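## Task

Carry the tray from the staging bench over to the work bench. One adapter in the centrifuge rotor already holds a water blank in its centre hole; put the tray's sample tube (the one with an orange dot on its cap) into the centre hole of the adapter directly opposite. Every tube must be pushed fully down into its hole, and every rotor bucket must hang vertically. A tube touching the floor means failure. The bottles on the tray must finish upright inside it. The tray must finish on the work bench with nothing overhanging its edge. Any number of the robots may be used. At the end, release everything and pull the robots away. A robot that topples or is left leaning means failure. Anything that stays in place only because a robot holds it does not count.

## Robot and tools

Robots: two identical Hello Robot Stretch 4 units, r1 and r2. Each has an omni-wheel base, a lift travelling up a mast, a single arm that telescopes forward, a three-joint wrist (yaw, pitch, roll) and a two-finger gripper. Each is about 1.6 m tall; its base rim lies within 0.23 m of the base origin. Cameras per robot: <name>_head_camera, _head_left_camera, _head_right_camera, _wrist_camera (e.g. r1_head_camera). Loose objects may occasionally be nudged by outside forces.

Frames: base frame has its origin on the floor below the base centre, x forward, y left, z up. hand_pose is reported in it (a point between the open fingertips; with all wrist joints at 0 its axes align with the base frame) and may be somewhat inaccurate. The odometry frame is the base frame as it was when the scene began. Each robot reports in its own frames, so only images, lidar_m and wrist_depth_mm reveal where the robots stand relative to one another.

execute_actions(actions, cameras): actions is a list with exactly one action object, or empty (then it only returns state and images). The object is keyed by robot name, r1 and/or r2; each robot gets its own entry. Per robot you may give base, joints, or both, plus optional pace and contact_limits; or end_of_arm by itself. Everything in one action starts at once and may finish at different times.
- base: exactly one relative command, measured from where the base last reported itself: translate_m (metres, forward positive, -2 to 2), strafe_m (metres sideways, left positive, -2 to 2), or rotate_rad (radians, counter-clockwise from above positive, -3.2 to 3.2).
- joints: absolute targets keyed by name: lift_m 0 to 1.2; arm_m 0 to 0.55 (extension); wrist_yaw_rad -1.134 to 4.276 (0 points forward, positive turns left, 3.14 stowed back, above 3.4 the arm may obstruct); wrist_pitch_rad -1.117 to 4.259 (0 level, 1.57 pointing down); wrist_roll_rad -1.117 to 4.259 (0 keeps fingers level, positive turns clockwise viewed from behind); gripper_m -0.038 to 0.141 (fingertip gap in metres; negative means fingers press together). Done tolerances: ±0.004 for lift, arm and gripper, ±0.02 yaw and roll, ±0.05 pitch. A joint target outside its range is clipped and reported; any other bad value or unknown key rejects the whole call.
- pace: "slow", "default", "fast", "max"; base speeds 0.1/0.3/0.4/0.6 m/s and 1/2/3/4 rad/s. With lift above 0.2, base speed is lowered further, to 0.3 m/s and 1 rad/s at lift 1.2.
- contact_limits: {"arm_m": value} from 0 (gentlest) to 0.75 (firmest), default 0.5; the arm stops on contact beyond that.
- end_of_arm: "enable_torque" re-powers wrist or gripper motors that shut off.
- cameras: list of names, or "all"/null/omitted for all, [] for none. Each action lasts at most 15 s. Omitted parts may still be driving to older targets.

wait(seconds 0 to 10): lets the scene run without new commands, then returns state and images. zoom_image(camera, region [x0,y0,x1,y1] pixels, top-left origin, max 504x504): enlarges part of a camera's latest full image. finished_scene(scene): ends the given scene irreversibly and reports success; the next task is given in its result. After any call reports a stop, further execute_actions, wait and finished_scene calls in the same reply are skipped.

Result lines: base_status and joint_status give how each motion ended: done (for the base, wheels turned the full amount even if slipping), off_target (resting away from target, possibly still pushing), contact_stop_at_<key> (hit something; lift, arm or wheels go slack, a slack lift may sag under load, slack wheels may roll), limit_stop_at_<name>, time_out, torque_fault (wrist motor overloaded and went limp until enable_torque). limit_stop_at_tilt means a lean over 6 degrees; lift, arm and wheels go slack until it eases. limit_stop_at_own_body means a joint would hit the robot itself; moving away still works. It tends to occur with wrist_pitch_rad below -0.2 plus roll below -0.4 or above 4. on_its_own reports uncommanded behaviour; its "held at" shows a held target, not a position. lidar_m: 12 distances in metres, 30-degree sectors, first straight ahead then counter-clockwise (4th left, 7th rear, 10th right); "-" is nothing seen or closer than 0.25 m; sees from about 0.15 m up, misses clear objects and thin legs. wrist_depth_mm: 7x7 grid from top left, 100 to 2000 mm. base_odometry counts wheel turns only; heading -3.142 to 3.142, left positive. If turned_by_wheels and turned_by_imu differ by more than about 0.1 rad, the base hit or slipped. base_tilt in degrees, forward and right positive, with a fixed bias up to about 1.5. motor_effort in percent (peak in brackets), positive toward higher joint values; wheels wheel_0, wheel_1, wheel_2 positive means turning right. Effort outside rest range suggests a push or load.

Gripping: command a gap smaller than the object; squeezing further pulls it toward the wrist by up to a third of the shortfall. Gripper reading and done do not prove a hold; a firm grip shows in gripper_m effort. Stuck fingertips on a surface: raise the lift. To unfold at a scene start, send lift_m 0.4 with wrist_yaw_rad 0 together.

Avoid: robots pressing on each other (a hard press fails the run; once bases touch, any further millimetres press hard, and no state line reports it); carrying more than 1 kg with arm_m above 0.2 while driving or turning, especially fast; steady pushes or pulls with a high gripper or a high contact limit; more than about 2 kg in a level gripper. When both robots share a load, their travel can differ by up to about 3 cm per metre, which may tip one. Also avoid dropping items, slamming, and hard hits.

Each tool is called after ">>>" as name([rows], argument=value, ...), one row to a line, values as JSON.

## Session

>>> execute_actions(actions=[])

Scene clock: 0.00 s.
r1.base_odometry: x=+0.000 y=+0.000 heading=+0.000 (m, m, rad; r1's odometry frame)
r1.turned_by_wheels: +0.000 (rad since the last result)
r1.turned_by_imu: +0.000 (rad since the last result)
r1.base_tilt: forward=-0.3 right=+0.1 (deg)
r1.lidar_m: 1.08 1.37 2.88 1.48 1.18 2.45 1.52 1.30 2.49 1.75 1.16 1.06
r1.base_status: not commanded
r1.joint_positions: lift_m=+0.191 arm_m=+0.001 wrist_yaw_rad=+3.089 wrist_pitch_rad=+0.011 wrist_roll_rad=-0.017 gripper_m=+0.057
r1.joint_status: not commanded
r1.motor_effort: lift_m=+18 arm_m=+0 wrist_yaw_rad=-1 wrist_pitch_rad=-8 wrist_roll_rad=-1 gripper_m=-2 wheel_0=+0 wheel_1=+0 wheel_2=+0 (%)
r1.hand_pose: x=-0.1119 y=+0.1024 z=+0.3662 quat_wxyz=(+0.026, -0.006, -0.008, +1.000) (m; r1's base frame)
r1.wrist_depth_mm: 139 229 - - - - - / 137 141 - - - - - / - 139 - - - - - / 110 138 - - - - - / 124 154 - - - - 1921 / - 1983 1808 1708 196 1281 1160 / 1464 1281 186 1025 991 831 831
r2.base_odometry: x=+0.000 y=+0.000 heading=+0.000 (m, m, rad; r2's odometry frame)
r2.turned_by_wheels: +0.000 (rad since the last result)
r2.turned_by_imu: +0.000 (rad since the last result)
r2.base_tilt: forward=+0.2 right=-0.2 (deg)
r2.lidar_m: 1.77 1.21 1.69 2.60 1.24 0.98 0.96 1.04 1.64 2.69 1.43 1.63
r2.base_status: not commanded
r2.joint_positions: lift_m=+0.255 arm_m=+0.000 wrist_yaw_rad=+3.183 wrist_pitch_rad=-0.016 wrist_roll_rad=-0.012 gripper_m=+0.057
r2.joint_status: not commanded
r2.motor_effort: lift_m=+20 arm_m=-1 wrist_yaw_rad=+0 wrist_pitch_rad=-6 wrist_roll_rad=+1 gripper_m=-2 wheel_0=+1 wheel_1=+0 wheel_2=+0 (%)
r2.hand_pose: x=-0.1210 y=+0.0754 z=+0.4377 quat_wxyz=(-0.021, +0.008, -0.006, +1.000) (m; r2's base frame)
r2.wrist_depth_mm: - - 137 1138 1078 1008 976 / - - 136 1118 1060 1025 976 / - 107 137 1098 1078 1008 960 / 143 139 146 1118 1060 1025 976 / 204 1281 1205 1138 1060 1025 976 / 209 1229 199 1118 196 1008 976 / 209 1008 1042 110 1042 991 960
pictures: r1_head_camera, r1_head_left_camera, r1_head_right_camera, r1_wrist_camera, r2_head_camera, r2_head_left_camera, r2_head_right_camera, r2_wrist_camera
Images, in order (width x height): r1_head_camera 420x560, r1_head_left_camera 420x672, r1_head_right_camera 420x672, r1_wrist_camera 616x392, r2_head_camera 420x560, r2_head_left_camera 420x672, r2_head_right_camera 420x672, r2_wrist_camera 616x392.

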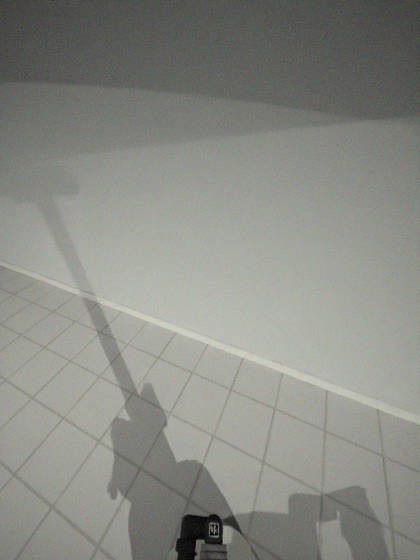

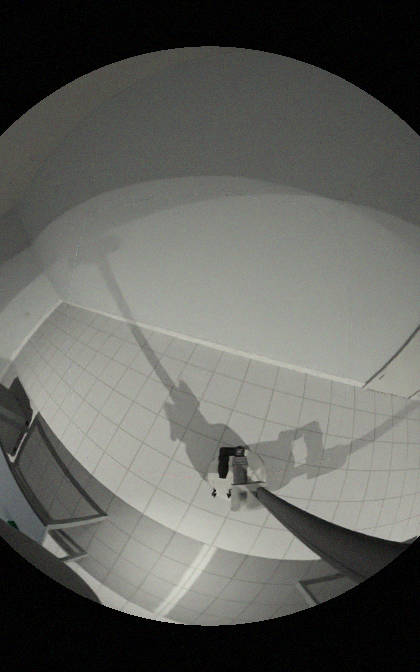

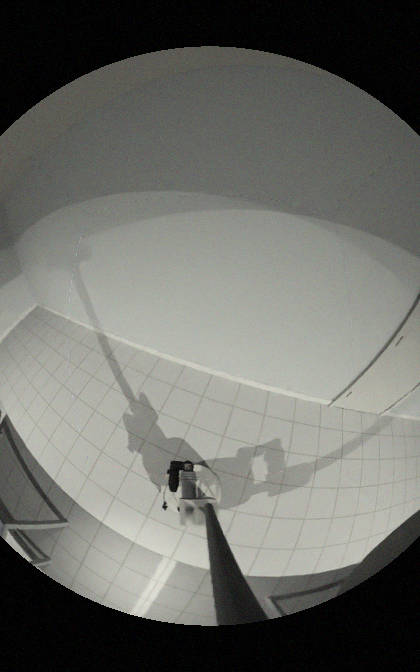

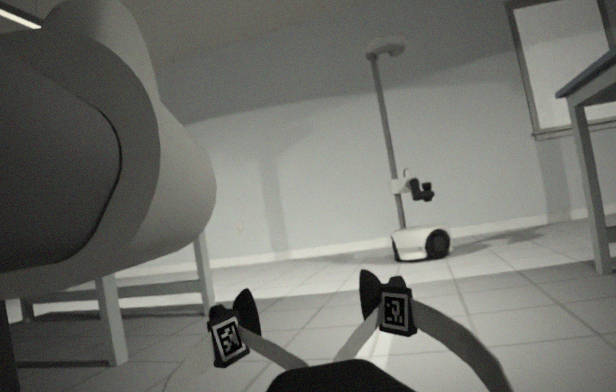

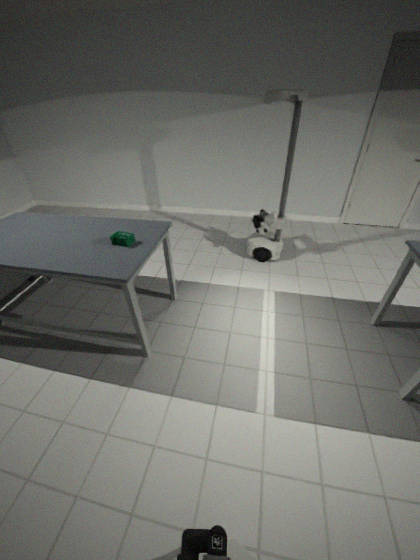

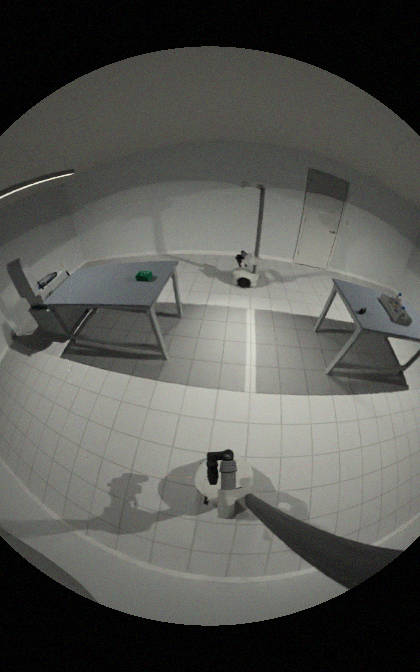

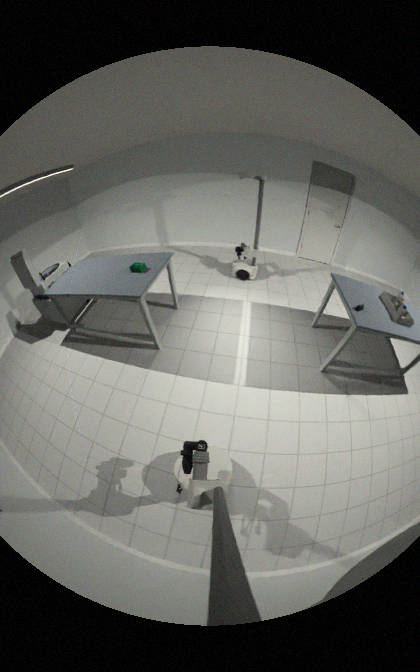

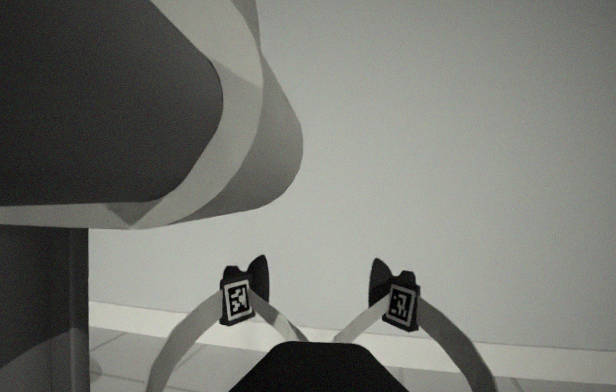

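>>> execute_actions([
  {"r1":{"base":{"rotate_rad":2.87},"joints":{"lift_m":0.9,"wrist_yaw_rad":0}},"r2":{"base":{"rotate_rad":-0.15},"joints":{"lift_m":0.9,"wrist_yaw_rad":0}}},
], cameras=["r1_head_camera","r2_head_camera"])

>>> execute_actions([
  {"r1":{"base":{"strafe_m":1.5}},"r2":{"base":{"strafe_m":-1.6}}},
])

Scene clock: 4.17 s.
r1.base_odometry: x=+0.000 y=+0.000 heading=+2.870 (m, m, rad; r1's odometry frame)
r1.turned_by_wheels: +2.870 (rad since the last result)
r1.turned_by_imu: +2.867 (rad since the last result)
r1.base_tilt: forward=-0.3 right=+0.0 (deg)
r1.lidar_m: 2.33 1.27 1.44 3.02 1.36 1.10 1.07 1.17 1.76 2.55 1.18 1.20
r1.base_status: done
r1.joint_positions: lift_m=+0.900 arm_m=+0.001 wrist_yaw_rad=+0.000 wrist_pitch_rad=+0.012 wrist_roll_rad=-0.017 gripper_m=+0.057
r1.joint_status: all done
r1.motor_effort: lift_m=+21(23) arm_m=+0(0) wrist_yaw_rad=-1(7) wrist_pitch_rad=-7(7) wrist_roll_rad=+0(1) gripper_m=-3(2) wheel_0=-3(10) wheel_1=-1(7) wheel_2=-2(9) (%)
r1.hand_pose: x=+0.4601 y=-0.0873 z=+1.0747 quat_wxyz=(+1.000, -0.008, +0.006, +0.000) (m; r1's base frame)
r1.wrist_depth_mm: - - - - - - - / - - - - - - - / - - - - - - - / - - - - - - - / - - - - - - - / - - - - 196 - 1308 / 1255 - 187 - - - -
r2.base_odometry: x=+0.000 y=+0.000 heading=-0.150 (m, m, rad; r2's odometry frame)
r2.turned_by_wheels: -0.150 (rad since the last result)
r2.turned_by_imu: -0.149 (rad since the last result)
r2.base_tilt: forward=+0.3 right=-0.2 (deg)
r2.lidar_m: 2.37 1.23 1.40 4.11 1.41 1.01 0.96 0.99 1.35 3.55 1.47 1.42
r2.base_status: done
r2.joint_positions: lift_m=+0.900 arm_m=+0.000 wrist_yaw_rad=+0.000 wrist_pitch_rad=-0.016 wrist_roll_rad=-0.012 gripper_m=+0.057
r2.joint_status: all done
r2.motor_effort: lift_m=+24(26) arm_m=-1(1) wrist_yaw_rad=-1(7) wrist_pitch_rad=-7(10) wrist_roll_rad=+0(0) gripper_m=-3(2) wheel_0=+1(1) wheel_1=+1(5) wheel_2=+1(5) (%)
r2.hand_pose: x=+0.4594 y=-0.0873 z=+1.0825 quat_wxyz=(+1.000, -0.006, -0.008, +0.000) (m; r2's base frame)
r2.wrist_depth_mm: - - - - - - - / - - - - - - - / - - - - - - - / - - - - - - - / - - - - - - - / 1205 - 199 - 196 - 1537 / - - - 110 - - -
pictures: r1_head_camera, r2_head_camera
Images, in order (width x height): r1_head_camera 420x560, r2_head_camera 420x560.

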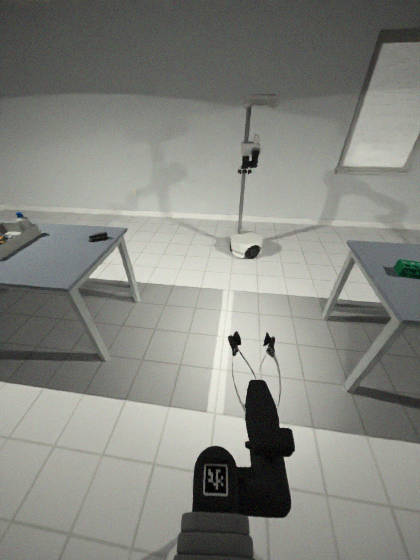

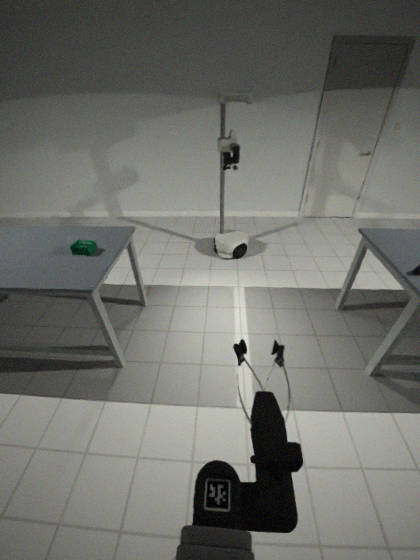

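Scene clock: 10.83 s.
r1.base_odometry: x=-0.403 y=-1.445 heading=+2.869 (m, m, rad; r1's odometry frame)
r1.turned_by_wheels: +0.000 (rad since the last result)
r1.turned_by_imu: -0.003 (rad since the last result)
r1.base_tilt: forward=-0.5 right=-0.1 (deg)
r1.lidar_m: 1.03 1.13 2.98 2.60 1.19 0.88 0.89 0.96 1.48 3.15 2.53 1.06
r1.base_status: done
r1.joint_positions: lift_m=+0.900 arm_m=+0.001 wrist_yaw_rad=+0.000 wrist_pitch_rad=+0.012 wrist_roll_rad=-0.017 gripper_m=+0.057
r1.joint_status: not commanded
r1.motor_effort: lift_m=+20(21) arm_m=+0(0) wrist_yaw_rad=-1(1) wrist_pitch_rad=-8(8) wrist_roll_rad=+1(1) gripper_m=-2(3) wheel_0=-2(14) wheel_1=+0(9) wheel_2=+0(1) (%)
r1.hand_pose: x=+0.4601 y=-0.0874 z=+1.0747 quat_wxyz=(+1.000, -0.008, +0.006, +0.000) (m; r1's base frame)
r1.wrist_depth_mm: - - - - - - - / - - - - - - - / - - - - - - - / - - - - - - - / - - - - - - - / - - 1397 1281 198 1098 - / - 1118 187 878 842 788 809
r2.base_odometry: x=-0.239 y=-1.582 heading=-0.150 (m, m, rad; r2's odometry frame)
r2.turned_by_wheels: +0.000 (rad since the last result)
r2.turned_by_imu: -0.006 (rad since the last result)
r2.base_tilt: forward=+0.3 right=-0.2 (deg)
r2.lidar_m: 1.02 1.08 2.57 3.90 1.40 0.99 0.91 0.97 1.31 2.90 3.03 1.09
r2.base_status: done
r2.joint_positions: lift_m=+0.900 arm_m=+0.000 wrist_yaw_rad=+0.000 wrist_pitch_rad=-0.016 wrist_roll_rad=-0.012 gripper_m=+0.057
r2.joint_status: not commanded
r2.motor_effort: lift_m=+22(24) arm_m=-1(1) wrist_yaw_rad=-1(1) wrist_pitch_rad=-6(5) wrist_roll_rad=+0(1) gripper_m=-4(4) wheel_0=+0(7) wheel_1=+0(8) wheel_2=+0(1) (%)
r2.hand_pose: x=+0.4593 y=-0.0874 z=+1.0826 quat_wxyz=(+1.000, -0.006, -0.008, +0.000) (m; r2's base frame)
r2.wrist_depth_mm: - - - - - - - / - - - - - - - / - - - - - - - / - - - - - - - / - - - - - - - / - 1078 198 1025 196 1229 - / 878 866 878 110 866 831 854
pictures: r1_head_camera, r1_head_left_camera, r1_head_right_camera, r1_wrist_camera, r2_head_camera, r2_head_left_camera, r2_head_right_camera, r2_wrist_camera
Images, in order (width x height): r1_head_camera 420x560, r1_head_left_camera 420x672, r1_head_right_camera 420x672, r1_wrist_camera 616x392, r2_head_camera 420x560, r2_head_left_camera 420x672, r2_head_right_camera 420x672, r2_wrist_camera 616x392.

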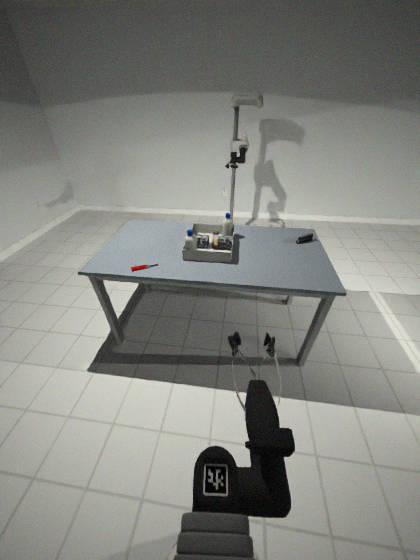

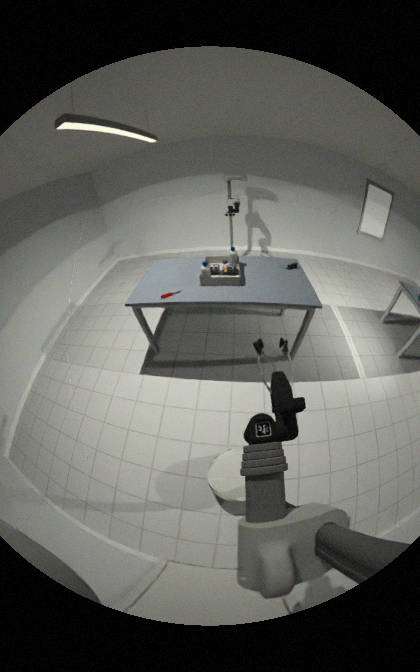

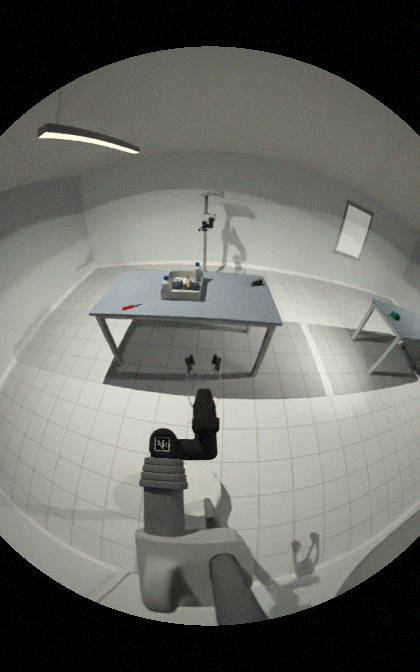

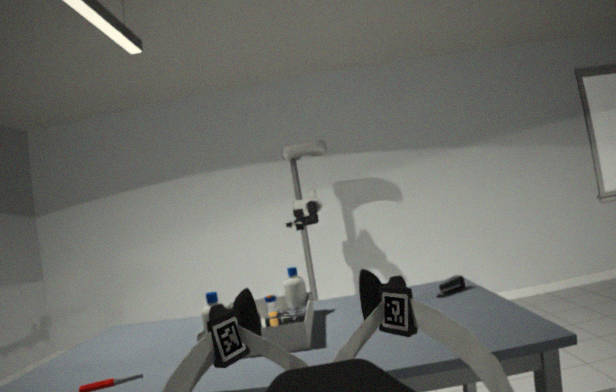

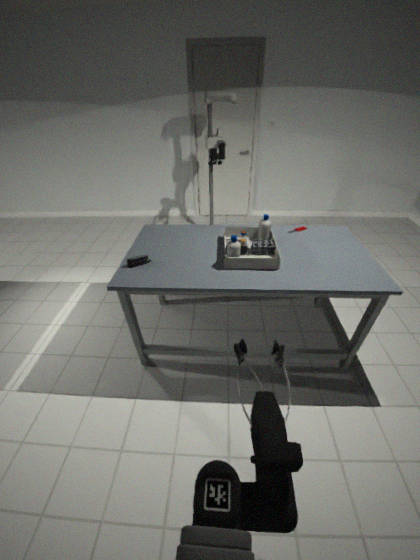

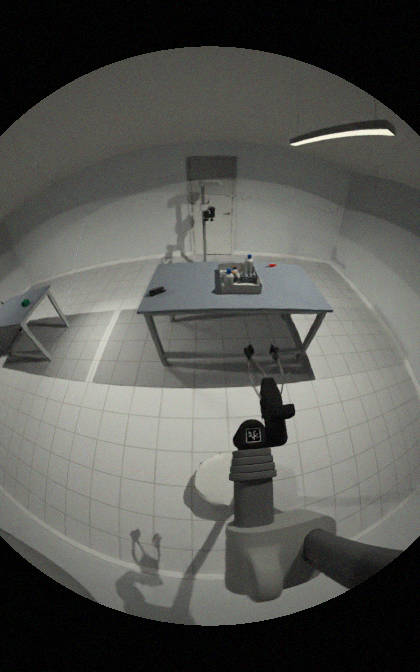

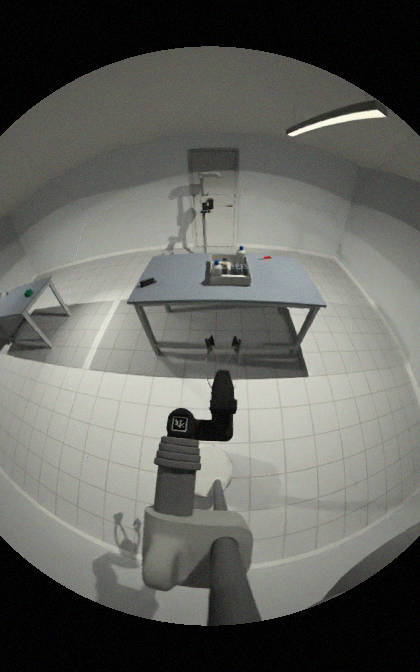

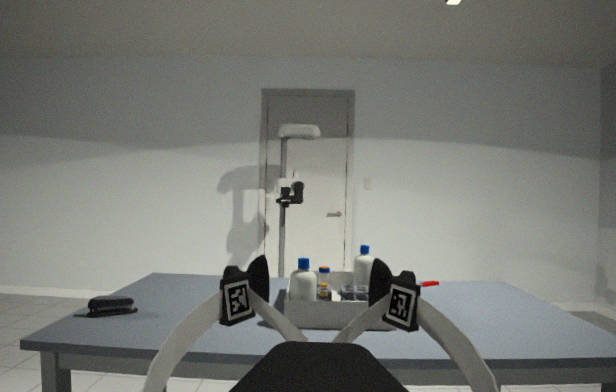

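>>> execute_actions([
  {"r1":{"base":{"rotate_rad":-0.12}},"r2":{"base":{"rotate_rad":0.03}}},
], cameras=[])

>>> execute_actions([
  {"r1":{"base":{"translate_m":0.6},"joints":{"wrist_pitch_rad":0.7}},"r2":{"base":{"translate_m":0.6},"joints":{"wrist_pitch_rad":0.7}}},
], cameras=["r1_head_camera","r2_head_camera","r1_wrist_camera","r2_wrist_camera"])

Scene clock: 12.30 s.
r1.base_odometry: x=-0.403 y=-1.445 heading=+2.750 (m, m, rad; r1's odometry frame)
r1.turned_by_wheels: -0.120 (rad since the last result)
r1.turned_by_imu: -0.119 (rad since the last result)
r1.base_tilt: forward=-0.4 right=+0.2 (deg)
r1.lidar_m: 1.03 1.07 3.08 2.94 1.34 0.90 0.89 0.93 1.33 3.50 2.49 1.09
r1.base_status: done
r1.joint_positions: lift_m=+0.900 arm_m=+0.001 wrist_yaw_rad=+0.000 wrist_pitch_rad=+0.012 wrist_roll_rad=-0.017 gripper_m=+0.057
r1.joint_status: not commanded
r1.motor_effort: lift_m=+21(21) arm_m=+0(1) wrist_yaw_rad=-1(1) wrist_pitch_rad=-8(7) wrist_roll_rad=-2(0) gripper_m=-1(2) wheel_0=+1(5) wheel_1=+0(7) wheel_2=+2(7) (%)
r1.hand_pose: x=+0.4601 y=-0.0874 z=+1.0747 quat_wxyz=(+1.000, -0.008, +0.006, +0.000) (m; r1's base frame)
r1.wrist_depth_mm: 1756 - - - - - - / - - - - - - - / - - - - - - - / - - - - - - - / - - - - - - - / - - 1308 1430 196 - - / 1255 1025 187 891 866 854 -
r2.base_odometry: x=-0.239 y=-1.582 heading=-0.120 (m, m, rad; r2's odometry frame)
r2.turned_by_wheels: +0.030 (rad since the last result)
r2.turned_by_imu: +0.030 (rad since the last result)
r2.base_tilt: forward=+0.3 right=-0.2 (deg)
r2.lidar_m: 0.98 1.09 2.53 3.62 1.40 0.98 0.94 0.96 1.36 2.92 3.02 1.06
r2.base_status: done
r2.joint_positions: lift_m=+0.900 arm_m=+0.000 wrist_yaw_rad=+0.000 wrist_pitch_rad=-0.016 wrist_roll_rad=-0.012 gripper_m=+0.057
r2.joint_status: not commanded
r2.motor_effort: lift_m=+23(23) arm_m=-1(1) wrist_yaw_rad=-1(1) wrist_pitch_rad=-8(9) wrist_roll_rad=+1(0) gripper_m=-4(1) wheel_0=-1(4) wheel_1=+0(3) wheel_2=-1(4) (%)
r2.hand_pose: x=+0.4593 y=-0.0874 z=+1.0826 quat_wxyz=(+1.000, -0.006, -0.008, +0.000) (m; r2's base frame)
r2.wrist_depth_mm: - - - - - - - / - - - - - - - / - - - - - - - / - - - - - - - / - - - - - - - / - 1078 199 1008 196 1229 1366 / - 866 878 110 866 809 854
pictures: none
No camera images: the call's "cameras" was empty. Leave "cameras" out to get every camera's image.

Scene clock: 15.80 s.
r1.base_odometry: x=-0.958 y=-1.216 heading=+2.750 (m, m, rad; r1's odometry frame)
r1.turned_by_wheels: +0.000 (rad since the last result)
r1.turned_by_imu: -0.003 (rad since the last result)
r1.base_tilt: forward=-0.4 right=+0.0 (deg)
r1.lidar_m: 0.45 0.46 0.62 2.95 2.20 1.56 1.49 1.55 2.15 2.30 0.67 0.47
r1.base_status: done
r1.joint_positions: lift_m=+0.900 arm_m=+0.001 wrist_yaw_rad=+0.000 wrist_pitch_rad=+0.701 wrist_roll_rad=-0.017 gripper_m=+0.057
r1.joint_status: all done
r1.motor_effort: lift_m=+21(21) arm_m=+0(0) wrist_yaw_rad=-1(1) wrist_pitch_rad=-6(4) wrist_roll_rad=+0(0) gripper_m=-2(2) wheel_0=+1(9) wheel_1=+0(7) wheel_2=+1(10) (%)
r1.hand_pose: x=+0.3920 y=-0.0874 z=+0.8918 quat_wxyz=(+0.939, -0.008, +0.344, +0.003) (m; r1's base frame)
r1.wrist_depth_mm: - - - - - - - / - 750 904 866 778 831 - / 634 621 661 654 621 591 609 / 473 492 539 517 508 488 473 / 477 462 449 439 421 410 399 / 399 394 377 377 196 1118 559 / 353 357 187 370 1118 1042 609
r2.base_odometry: x=+0.357 y=-1.654 heading=-0.120 (m, m, rad; r2's odometry frame)
r2.turned_by_wheels: +0.000 (rad since the last result)
r2.turned_by_imu: -0.003 (rad since the last result)
r2.base_tilt: forward=+0.3 right=-0.2 (deg)
r2.lidar_m: 0.43 0.46 0.63 2.32 2.19 1.60 1.52 1.60 2.23 2.90 0.60 0.45
r2.base_status: done
r2.joint_positions: lift_m=+0.900 arm_m=+0.000 wrist_yaw_rad=+0.000 wrist_pitch_rad=+0.702 wrist_roll_rad=-0.012 gripper_m=+0.057
r2.joint_status: all done
r2.motor_effort: lift_m=+23(23) arm_m=-1(1) wrist_yaw_rad=-1(1) wrist_pitch_rad=-5(5) wrist_roll_rad=-1(0) gripper_m=-4(2) wheel_0=-1(5) wheel_1=+1(5) wheel_2=+1(9) (%)
r2.hand_pose: x=+0.3912 y=-0.0874 z=+0.8917 quat_wxyz=(+0.939, -0.006, +0.344, +0.002) (m; r2's base frame)
r2.wrist_depth_mm: - - - - 750 - - / 732 732 723 430 615 661 741 / 580 574 574 452 459 508 574 / 477 477 477 477 469 459 477 / 407 407 410 407 407 407 407 / 1160 379 198 364 196 364 362 / 1078 1098 1078 110 1118 1042 1078
pictures: r1_head_camera, r1_wrist_camera, r2_head_camera, r2_wrist_camera
Images, in order (width x height): r1_head_camera 420x560, r1_wrist_camera 616x392, r2_head_camera 420x560, r2_wrist_camera 616x392.

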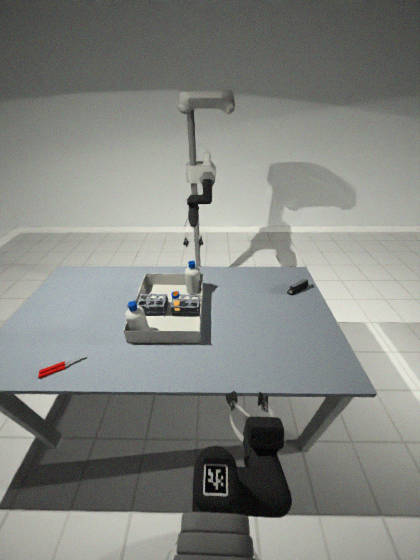

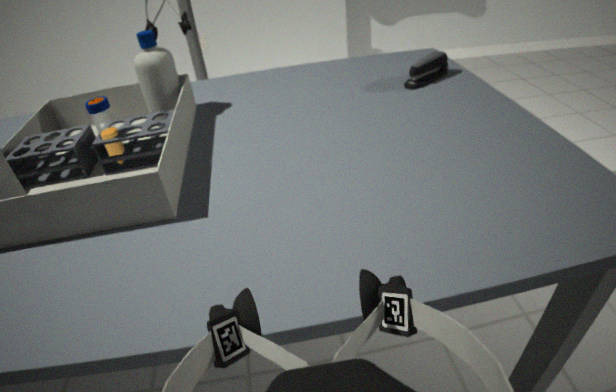

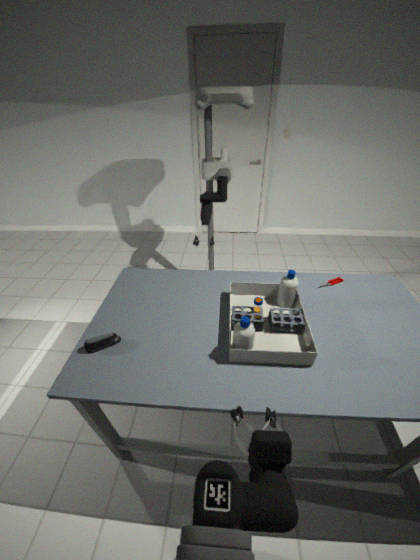

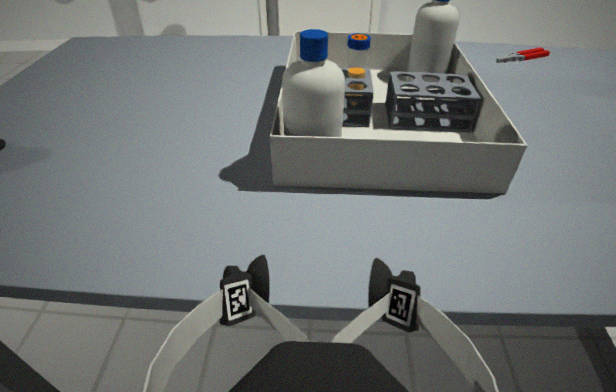

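>>> execute_actions([
  {"r1":{"base":{"strafe_m":0.28},"joints":{"wrist_pitch_rad":1.57,"lift_m":1.05,"arm_m":0.3}},"r2":{"base":{"strafe_m":-0.11},"joints":{"wrist_pitch_rad":1.57,"lift_m":1.05,"arm_m":0.25}}},
], cameras=[])

>>> execute_actions([
  {"r1":{"base":{"translate_m":0.15}},"r2":{"base":{"translate_m":0.13}}},
], cameras=["r1_head_camera","r2_head_camera","r1_wrist_camera","r2_wrist_camera"])

Scene clock: 19.20 s.
r1.base_odometry: x=-1.065 y=-1.475 heading=+2.750 (m, m, rad; r1's odometry frame)
r1.turned_by_wheels: +0.000 (rad since the last result)
r1.turned_by_imu: -0.001 (rad since the last result)
r1.base_tilt: forward=-0.4 right=+0.0 (deg)
r1.lidar_m: 0.43 0.47 0.65 2.68 2.22 1.60 1.50 1.55 2.15 2.57 0.66 0.48
r1.base_status: done
r1.joint_positions: lift_m=+1.050 arm_m=+0.299 wrist_yaw_rad=+0.000 wrist_pitch_rad=+1.570 wrist_roll_rad=-0.017 gripper_m=+0.057
r1.joint_status: all done
r1.motor_effort: lift_m=+21(22) arm_m=+7(8) wrist_yaw_rad=-1(0) wrist_pitch_rad=-1(4) wrist_roll_rad=+0(1) gripper_m=-2(1) wheel_0=-1(12) wheel_1=-2(9) wheel_2=+0(1) (%)
r1.hand_pose: x=+0.4698 y=-0.0874 z=+0.9395 quat_wxyz=(+0.707, -0.006, +0.707, +0.006) (m; r1's base frame)
r1.wrist_depth_mm: 263 291 402 407 413 415 421 / 394 336 384 402 413 415 418 / 394 397 399 404 407 410 413 / 389 394 394 399 404 407 410 / 384 389 392 397 402 1138 1182 / 384 389 392 1138 196 1138 1160 / 1078 1098 187 917 1138 1138 1160
r2.base_odometry: x=+0.344 y=-1.763 heading=-0.120 (m, m, rad; r2's odometry frame)
r2.turned_by_wheels: +0.000 (rad since the last result)
r2.turned_by_imu: +0.000 (rad since the last result)
r2.base_tilt: forward=+0.3 right=-0.1 (deg)
r2.lidar_m: 0.41 0.47 0.66 2.47 2.21 1.60 1.52 1.62 2.20 2.81 0.63 0.45
r2.base_status: done
r2.joint_positions: lift_m=+1.050 arm_m=+0.249 wrist_yaw_rad=+0.000 wrist_pitch_rad=+1.570 wrist_roll_rad=-0.012 gripper_m=+0.057
r2.joint_status: all done
r2.motor_effort: lift_m=+25(24) arm_m=+5(9) wrist_yaw_rad=-1(0) wrist_pitch_rad=+1(7) wrist_roll_rad=+0(0) gripper_m=-3(4) wheel_0=+0(4) wheel_1=+0(5) wheel_2=+0(1) (%)
r2.hand_pose: x=+0.4202 y=-0.0874 z=+0.9394 quat_wxyz=(+0.707, -0.004, +0.707, +0.004) (m; r2's base frame)
r2.wrist_depth_mm: 407 404 375 375 364 394 392 / 407 407 404 399 397 394 392 / 410 407 404 402 399 394 394 / 413 410 407 402 399 399 397 / 1229 1205 1182 1182 1182 1160 1160 / 1205 1229 199 976 196 1182 1160 / 1229 1205 976 110 1205 1182 1160
pictures: none
No camera images: the call's "cameras" was empty. Leave "cameras" out to get every camera's image.

Scene clock: 21.03 s.
r1.base_odometry: x=-1.203 y=-1.417 heading=+2.750 (m, m, rad; r1's odometry frame)
r1.turned_by_wheels: +0.000 (rad since the last result)
r1.turned_by_imu: -0.001 (rad since the last result)
r1.base_tilt: forward=-0.4 right=+0.1 (deg)
r1.lidar_m: 0.28 0.31 0.42 2.65 2.42 1.74 1.64 1.69 2.35 2.55 0.44 0.32
r1.base_status: done
r1.joint_positions: lift_m=+1.050 arm_m=+0.299 wrist_yaw_rad=+0.000 wrist_pitch_rad=+1.570 wrist_roll_rad=-0.017 gripper_m=+0.057
r1.joint_status: not commanded
r1.motor_effort: lift_m=+21(21) arm_m=+7(8) wrist_yaw_rad=-1(1) wrist_pitch_rad=-1(1) wrist_roll_rad=+0(1) gripper_m=-3(3) wheel_0=+1(10) wheel_1=+2(4) wheel_2=-1(10) (%)
r1.hand_pose: x=+0.4699 y=-0.0874 z=+0.9395 quat_wxyz=(+0.707, -0.006, +0.707, +0.006) (m; r1's base frame)
r1.wrist_depth_mm: 397 343 370 347 394 415 424 / 392 368 397 402 407 418 421 / 392 394 399 402 399 413 413 / 215 257 394 399 402 407 413 / 389 351 392 397 399 402 404 / 382 387 389 394 196 399 404 / 379 384 187 389 394 397 402
r2.base_odometry: x=+0.473 y=-1.779 heading=-0.120 (m, m, rad; r2's odometry frame)
r2.turned_by_wheels: +0.000 (rad since the last result)
r2.turned_by_imu: -0.001 (rad since the last result)
r2.base_tilt: forward=+0.3 right=-0.2 (deg)
r2.lidar_m: 0.29 0.31 0.45 2.43 2.37 1.77 1.67 1.73 2.34 2.78 0.46 0.31
r2.base_status: done
r2.joint_positions: lift_m=+1.050 arm_m=+0.249 wrist_yaw_rad=+0.000 wrist_pitch_rad=+1.570 wrist_roll_rad=-0.012 gripper_m=+0.057
r2.joint_status: not commanded
r2.motor_effort: lift_m=+24(24) arm_m=+5(6) wrist_yaw_rad=-1(1) wrist_pitch_rad=+2(1) wrist_roll_rad=+0(0) gripper_m=-2(3) wheel_0=+1(7) wheel_1=+0(5) wheel_2=+0(9) (%)
r2.hand_pose: x=+0.4203 y=-0.0874 z=+0.9394 quat_wxyz=(+0.707, -0.004, +0.707, +0.004) (m; r2's base frame)
r2.wrist_depth_mm: 407 375 397 394 389 392 392 / 410 255 399 397 397 392 392 / 410 404 373 399 397 397 394 / 413 410 404 404 402 397 397 / 413 413 407 404 402 399 397 / 415 413 198 407 196 399 399 / 1229 1229 976 110 1182 1182 1182
pictures: r1_head_camera, r1_wrist_camera, r2_head_camera, r2_wrist_camera
Images, in order (width x height): r1_head_camera 420x560, r1_wrist_camera 616x392, r2_head_camera 420x560, r2_wrist_camera 616x392.

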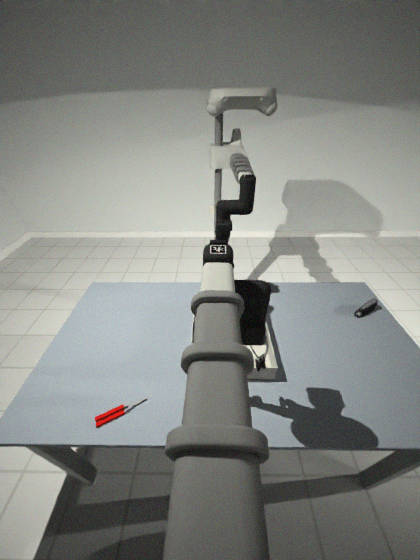

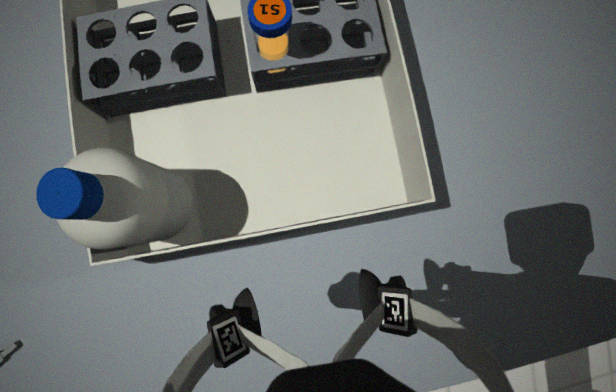

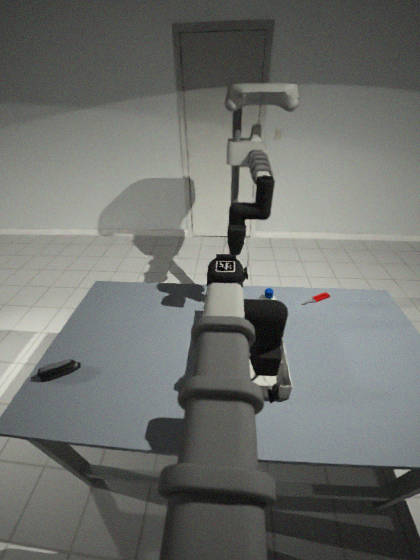

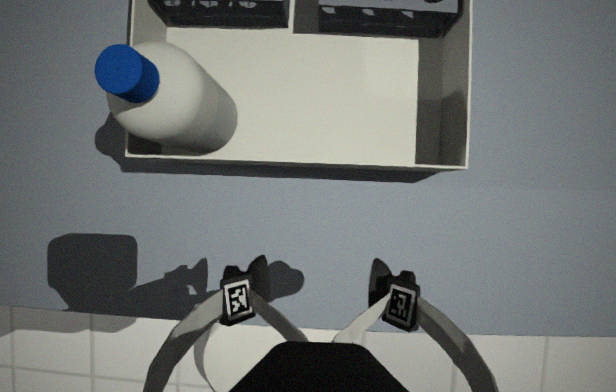

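>>> execute_actions([
  {"r1":{"joints":{"wrist_roll_rad":1.57,"lift_m":0.97,"arm_m":0.32}},"r2":{"base":{"strafe_m":-0.02},"joints":{"wrist_roll_rad":1.57,"lift_m":0.97,"arm_m":0.32}}},
], cameras=["r1_head_right_camera","r1_wrist_camera","r2_wrist_camera"])

Scene clock: 23.03 s.
r1.base_odometry: x=-1.203 y=-1.417 heading=+2.750 (m, m, rad; r1's odometry frame)
r1.turned_by_wheels: +0.000 (rad since the last result)
r1.turned_by_imu: +0.000 (rad since the last result)
r1.base_tilt: forward=-0.1 right=-0.1 (deg)
r1.lidar_m: 0.30 0.32 0.42 2.68 2.44 1.74 1.65 1.70 2.34 2.53 0.45 0.33
r1.base_status: not commanded
r1.joint_positions: lift_m=+0.970 arm_m=+0.319 wrist_yaw_rad=+0.000 wrist_pitch_rad=+1.570 wrist_roll_rad=+1.570 gripper_m=+0.057
r1.joint_status: all done
r1.motor_effort: lift_m=+16(19) arm_m=+7(12) wrist_yaw_rad=-1(2) wrist_pitch_rad=-1(2) wrist_roll_rad=+1(6) gripper_m=-3(1) wheel_0=+1(1) wheel_1=+3(3) wheel_2=-1(1) (%)
r1.hand_pose: x=+0.4898 y=-0.0874 z=+0.8600 quat_wxyz=(+0.500, +0.500, +0.500, -0.500) (m; r1's base frame)
r1.wrist_depth_mm: 319 320 325 327 330 1118 1138 / 319 320 320 324 327 1098 1118 / 315 315 315 324 325 904 1118 / 282 310 314 320 325 327 878 / 281 309 310 320 320 324 891 / 248 307 309 317 195 320 1098 / 247 304 187 300 315 315 1078
r2.base_odometry: x=+0.470 y=-1.799 heading=-0.120 (m, m, rad; r2's odometry frame)
r2.turned_by_wheels: +0.000 (rad since the last result)
r2.turned_by_imu: +0.000 (rad since the last result)
r2.base_tilt: forward=+0.3 right=-0.2 (deg)
r2.lidar_m: 0.29 0.33 0.43 2.47 2.40 1.75 1.62 1.72 2.39 2.77 0.45 0.32
r2.base_status: done
r2.joint_positions: lift_m=+0.970 arm_m=+0.319 wrist_yaw_rad=+0.000 wrist_pitch_rad=+1.570 wrist_roll_rad=+1.570 gripper_m=+0.057
r2.joint_status: all done
r2.motor_effort: lift_m=+16(23) arm_m=+6(4) wrist_yaw_rad=-1(1) wrist_pitch_rad=+0(1) wrist_roll_rad=+2(5) gripper_m=-2(3) wheel_0=+0(8) wheel_1=+1(7) wheel_2=+0(1) (%)
r2.hand_pose: x=+0.4902 y=-0.0874 z=+0.8601 quat_wxyz=(+0.501, +0.500, +0.500, -0.499) (m; r2's base frame)
r2.wrist_depth_mm: 324 324 322 322 322 322 1098 / 324 322 322 322 322 320 1098 / 260 294 322 325 324 322 1098 / 263 317 322 324 324 324 1098 / 291 317 322 324 324 324 878 / 293 322 198 325 196 324 878 / 264 297 324 110 325 325 1118
pictures: r1_head_right_camera, r1_wrist_camera, r2_wrist_camera
Images, in order (width x height): r1_head_right_camera 420x672, r1_wrist_camera 616x392, r2_wrist_camera 616x392.

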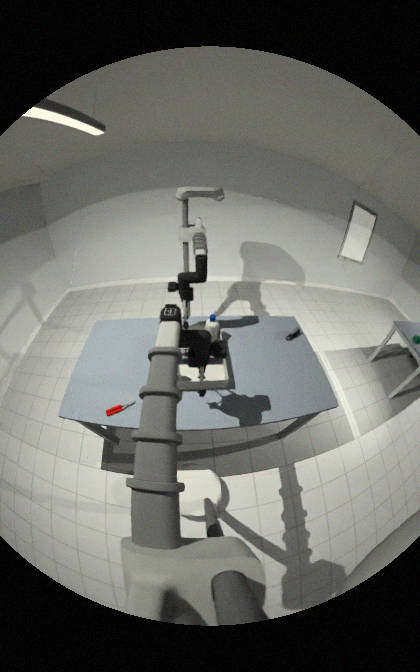

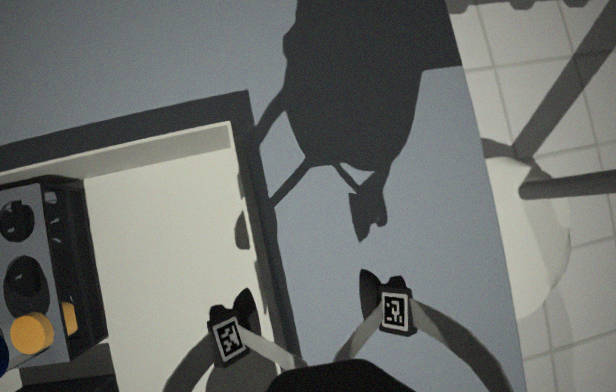

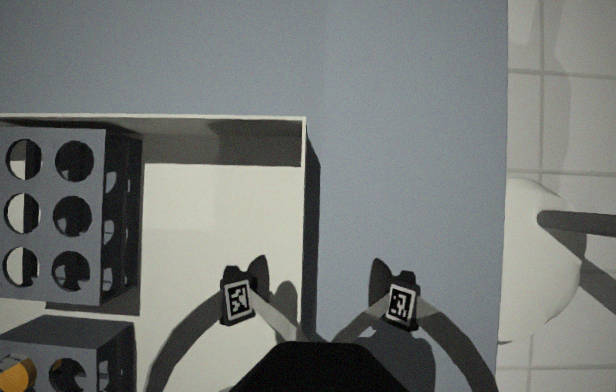

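>>> execute_actions([
  {"r1":{"joints":{"arm_m":0.35}},"r2":{"joints":{"arm_m":0.33}}},
], cameras=[])

>>> execute_actions([
  {"r1":{"joints":{"lift_m":0.89}},"r2":{"joints":{"lift_m":0.885}}},
], cameras=["r1_wrist_camera","r2_wrist_camera"])

Scene clock: 24.33 s.
r1.base_odometry: x=-1.203 y=-1.417 heading=+2.750 (m, m, rad; r1's odometry frame)
r1.turned_by_wheels: +0.000 (rad since the last result)
r1.turned_by_imu: +0.000 (rad since the last result)
r1.base_tilt: forward=-0.4 right=+0.1 (deg)
r1.lidar_m: 0.28 0.30 0.43 2.67 2.42 1.75 1.64 1.72 2.37 2.53 0.45 0.33
r1.base_status: not commanded
r1.joint_positions: lift_m=+0.970 arm_m=+0.349 wrist_yaw_rad=+0.000 wrist_pitch_rad=+1.570 wrist_roll_rad=+1.570 gripper_m=+0.057
r1.joint_status: all done
r1.motor_effort: lift_m=+15(16) arm_m=+8(8) wrist_yaw_rad=-1(1) wrist_pitch_rad=-1(2) wrist_roll_rad=+2(1) gripper_m=-4(2) wheel_0=+1(1) wheel_1=+2(3) wheel_2=-1(1) (%)
r1.hand_pose: x=+0.5198 y=-0.0874 z=+0.8600 quat_wxyz=(+0.500, +0.500, +0.500, -0.500) (m; r1's base frame)
r1.wrist_depth_mm: 319 322 324 327 330 732 1138 / 317 319 320 324 329 330 1138 / 315 317 315 322 325 329 1118 / 252 312 314 320 324 325 878 / 249 307 312 317 320 324 878 / 246 301 309 314 196 320 1060 / 238 304 188 274 317 319 707
r2.base_odometry: x=+0.470 y=-1.799 heading=-0.120 (m, m, rad; r2's odometry frame)
r2.turned_by_wheels: +0.000 (rad since the last result)
r2.turned_by_imu: +0.000 (rad since the last result)
r2.base_tilt: forward=+0.3 right=-0.2 (deg)
r2.lidar_m: 0.28 0.33 0.46 2.42 2.39 1.76 1.65 1.72 2.39 2.78 0.45 0.33
r2.base_status: not commanded
r2.joint_positions: lift_m=+0.970 arm_m=+0.329 wrist_yaw_rad=+0.000 wrist_pitch_rad=+1.570 wrist_roll_rad=+1.570 gripper_m=+0.057
r2.joint_status: all done
r2.motor_effort: lift_m=+15(15) arm_m=+6(7) wrist_yaw_rad=-1(1) wrist_pitch_rad=+0(1) wrist_roll_rad=+1(1) gripper_m=-5(3) wheel_0=+0(0) wheel_1=+1(1) wheel_2=+0(0) (%)
r2.hand_pose: x=+0.5002 y=-0.0874 z=+0.8601 quat_wxyz=(+0.501, +0.500, +0.500, -0.499) (m; r2's base frame)
r2.wrist_depth_mm: 324 324 324 322 322 320 1098 / 325 324 324 324 322 322 1098 / 260 294 320 322 324 324 1098 / 262 298 320 320 324 324 891 / 278 317 322 320 324 324 878 / 291 322 198 322 196 324 878 / 263 285 324 110 325 324 1118
pictures: none
No camera images: the call's "cameras" was empty. Leave "cameras" out to get every camera's image.

Scene clock: 25.67 s.
r1.base_odometry: x=-1.203 y=-1.417 heading=+2.750 (m, m, rad; r1's odometry frame)
r1.turned_by_wheels: +0.000 (rad since the last result)
r1.turned_by_imu: +0.000 (rad since the last result)
r1.base_tilt: forward=-0.4 right=+0.0 (deg)
r1.lidar_m: 0.29 0.32 0.43 2.68 2.43 1.74 1.64 1.70 2.33 2.55 0.46 0.31
r1.base_status: not commanded
r1.joint_positions: lift_m=+0.891 arm_m=+0.349 wrist_yaw_rad=+0.000 wrist_pitch_rad=+1.570 wrist_roll_rad=+1.570 gripper_m=+0.057
r1.joint_status: all done
r1.motor_effort: lift_m=+8(15) arm_m=+7(7) wrist_yaw_rad=-1(1) wrist_pitch_rad=-2(0) wrist_roll_rad=+2(1) gripper_m=-3(2) wheel_0=+1(1) wheel_1=+3(2) wheel_2=-1(1) (%)
r1.hand_pose: x=+0.5197 y=-0.0874 z=+0.7805 quat_wxyz=(+0.500, +0.500, +0.500, -0.500) (m; r1's base frame)
r1.wrist_depth_mm: 245 246 248 251 252 254 647 / 243 244 202 249 250 252 254 / 200 226 241 246 249 250 250 / 232 239 239 245 245 248 250 / 229 237 239 240 244 247 247 / 208 234 236 238 194 244 246 / 203 233 180 236 241 241 242
r2.base_odometry: x=+0.470 y=-1.799 heading=-0.120 (m, m, rad; r2's odometry frame)
r2.turned_by_wheels: +0.000 (rad since the last result)
r2.turned_by_imu: +0.000 (rad since the last result)
r2.base_tilt: forward=+0.3 right=-0.2 (deg)
r2.lidar_m: 0.28 0.32 0.45 2.45 2.39 1.76 1.66 1.74 2.36 2.78 0.44 0.31
r2.base_status: not commanded
r2.joint_positions: lift_m=+0.886 arm_m=+0.329 wrist_yaw_rad=+0.000 wrist_pitch_rad=+1.570 wrist_roll_rad=+1.570 gripper_m=+0.057
r2.joint_status: all done
r2.motor_effort: lift_m=+4(16) arm_m=+5(5) wrist_yaw_rad=-1(1) wrist_pitch_rad=+2(5) wrist_roll_rad=+1(1) gripper_m=-1(4) wheel_0=+0(0) wheel_1=+0(1) wheel_2=+0(0) (%)
r2.hand_pose: x=+0.5002 y=-0.0874 z=+0.7760 quat_wxyz=(+0.501, +0.500, +0.500, -0.499) (m; r2's base frame)
r2.wrist_depth_mm: 246 246 245 244 243 241 241 / 187 213 209 244 243 243 242 / 213 243 243 242 244 243 242 / 214 244 243 242 244 242 242 / 214 244 243 243 244 242 242 / 215 244 193 243 196 243 243 / 235 244 243 110 244 243 243
pictures: r1_wrist_camera, r2_wrist_camera
Images, in order (width x height): r1_wrist_camera 616x392, r2_wrist_camera 616x392.

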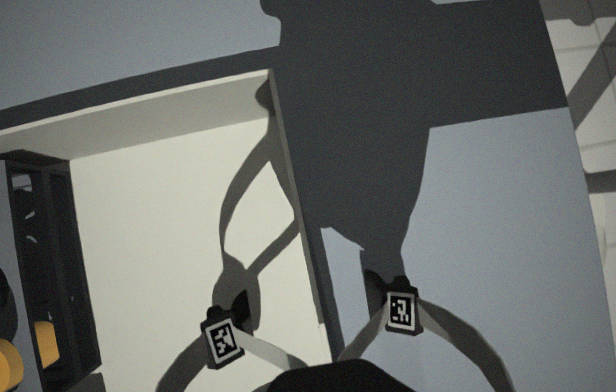

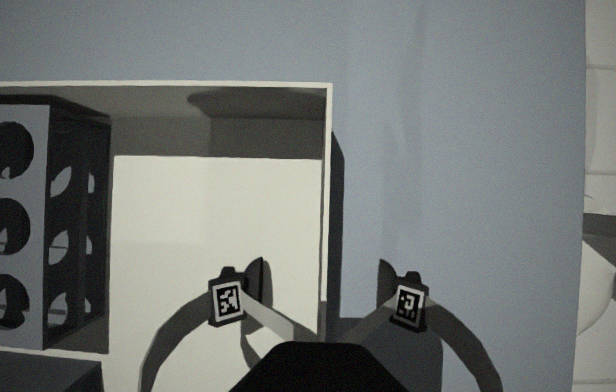

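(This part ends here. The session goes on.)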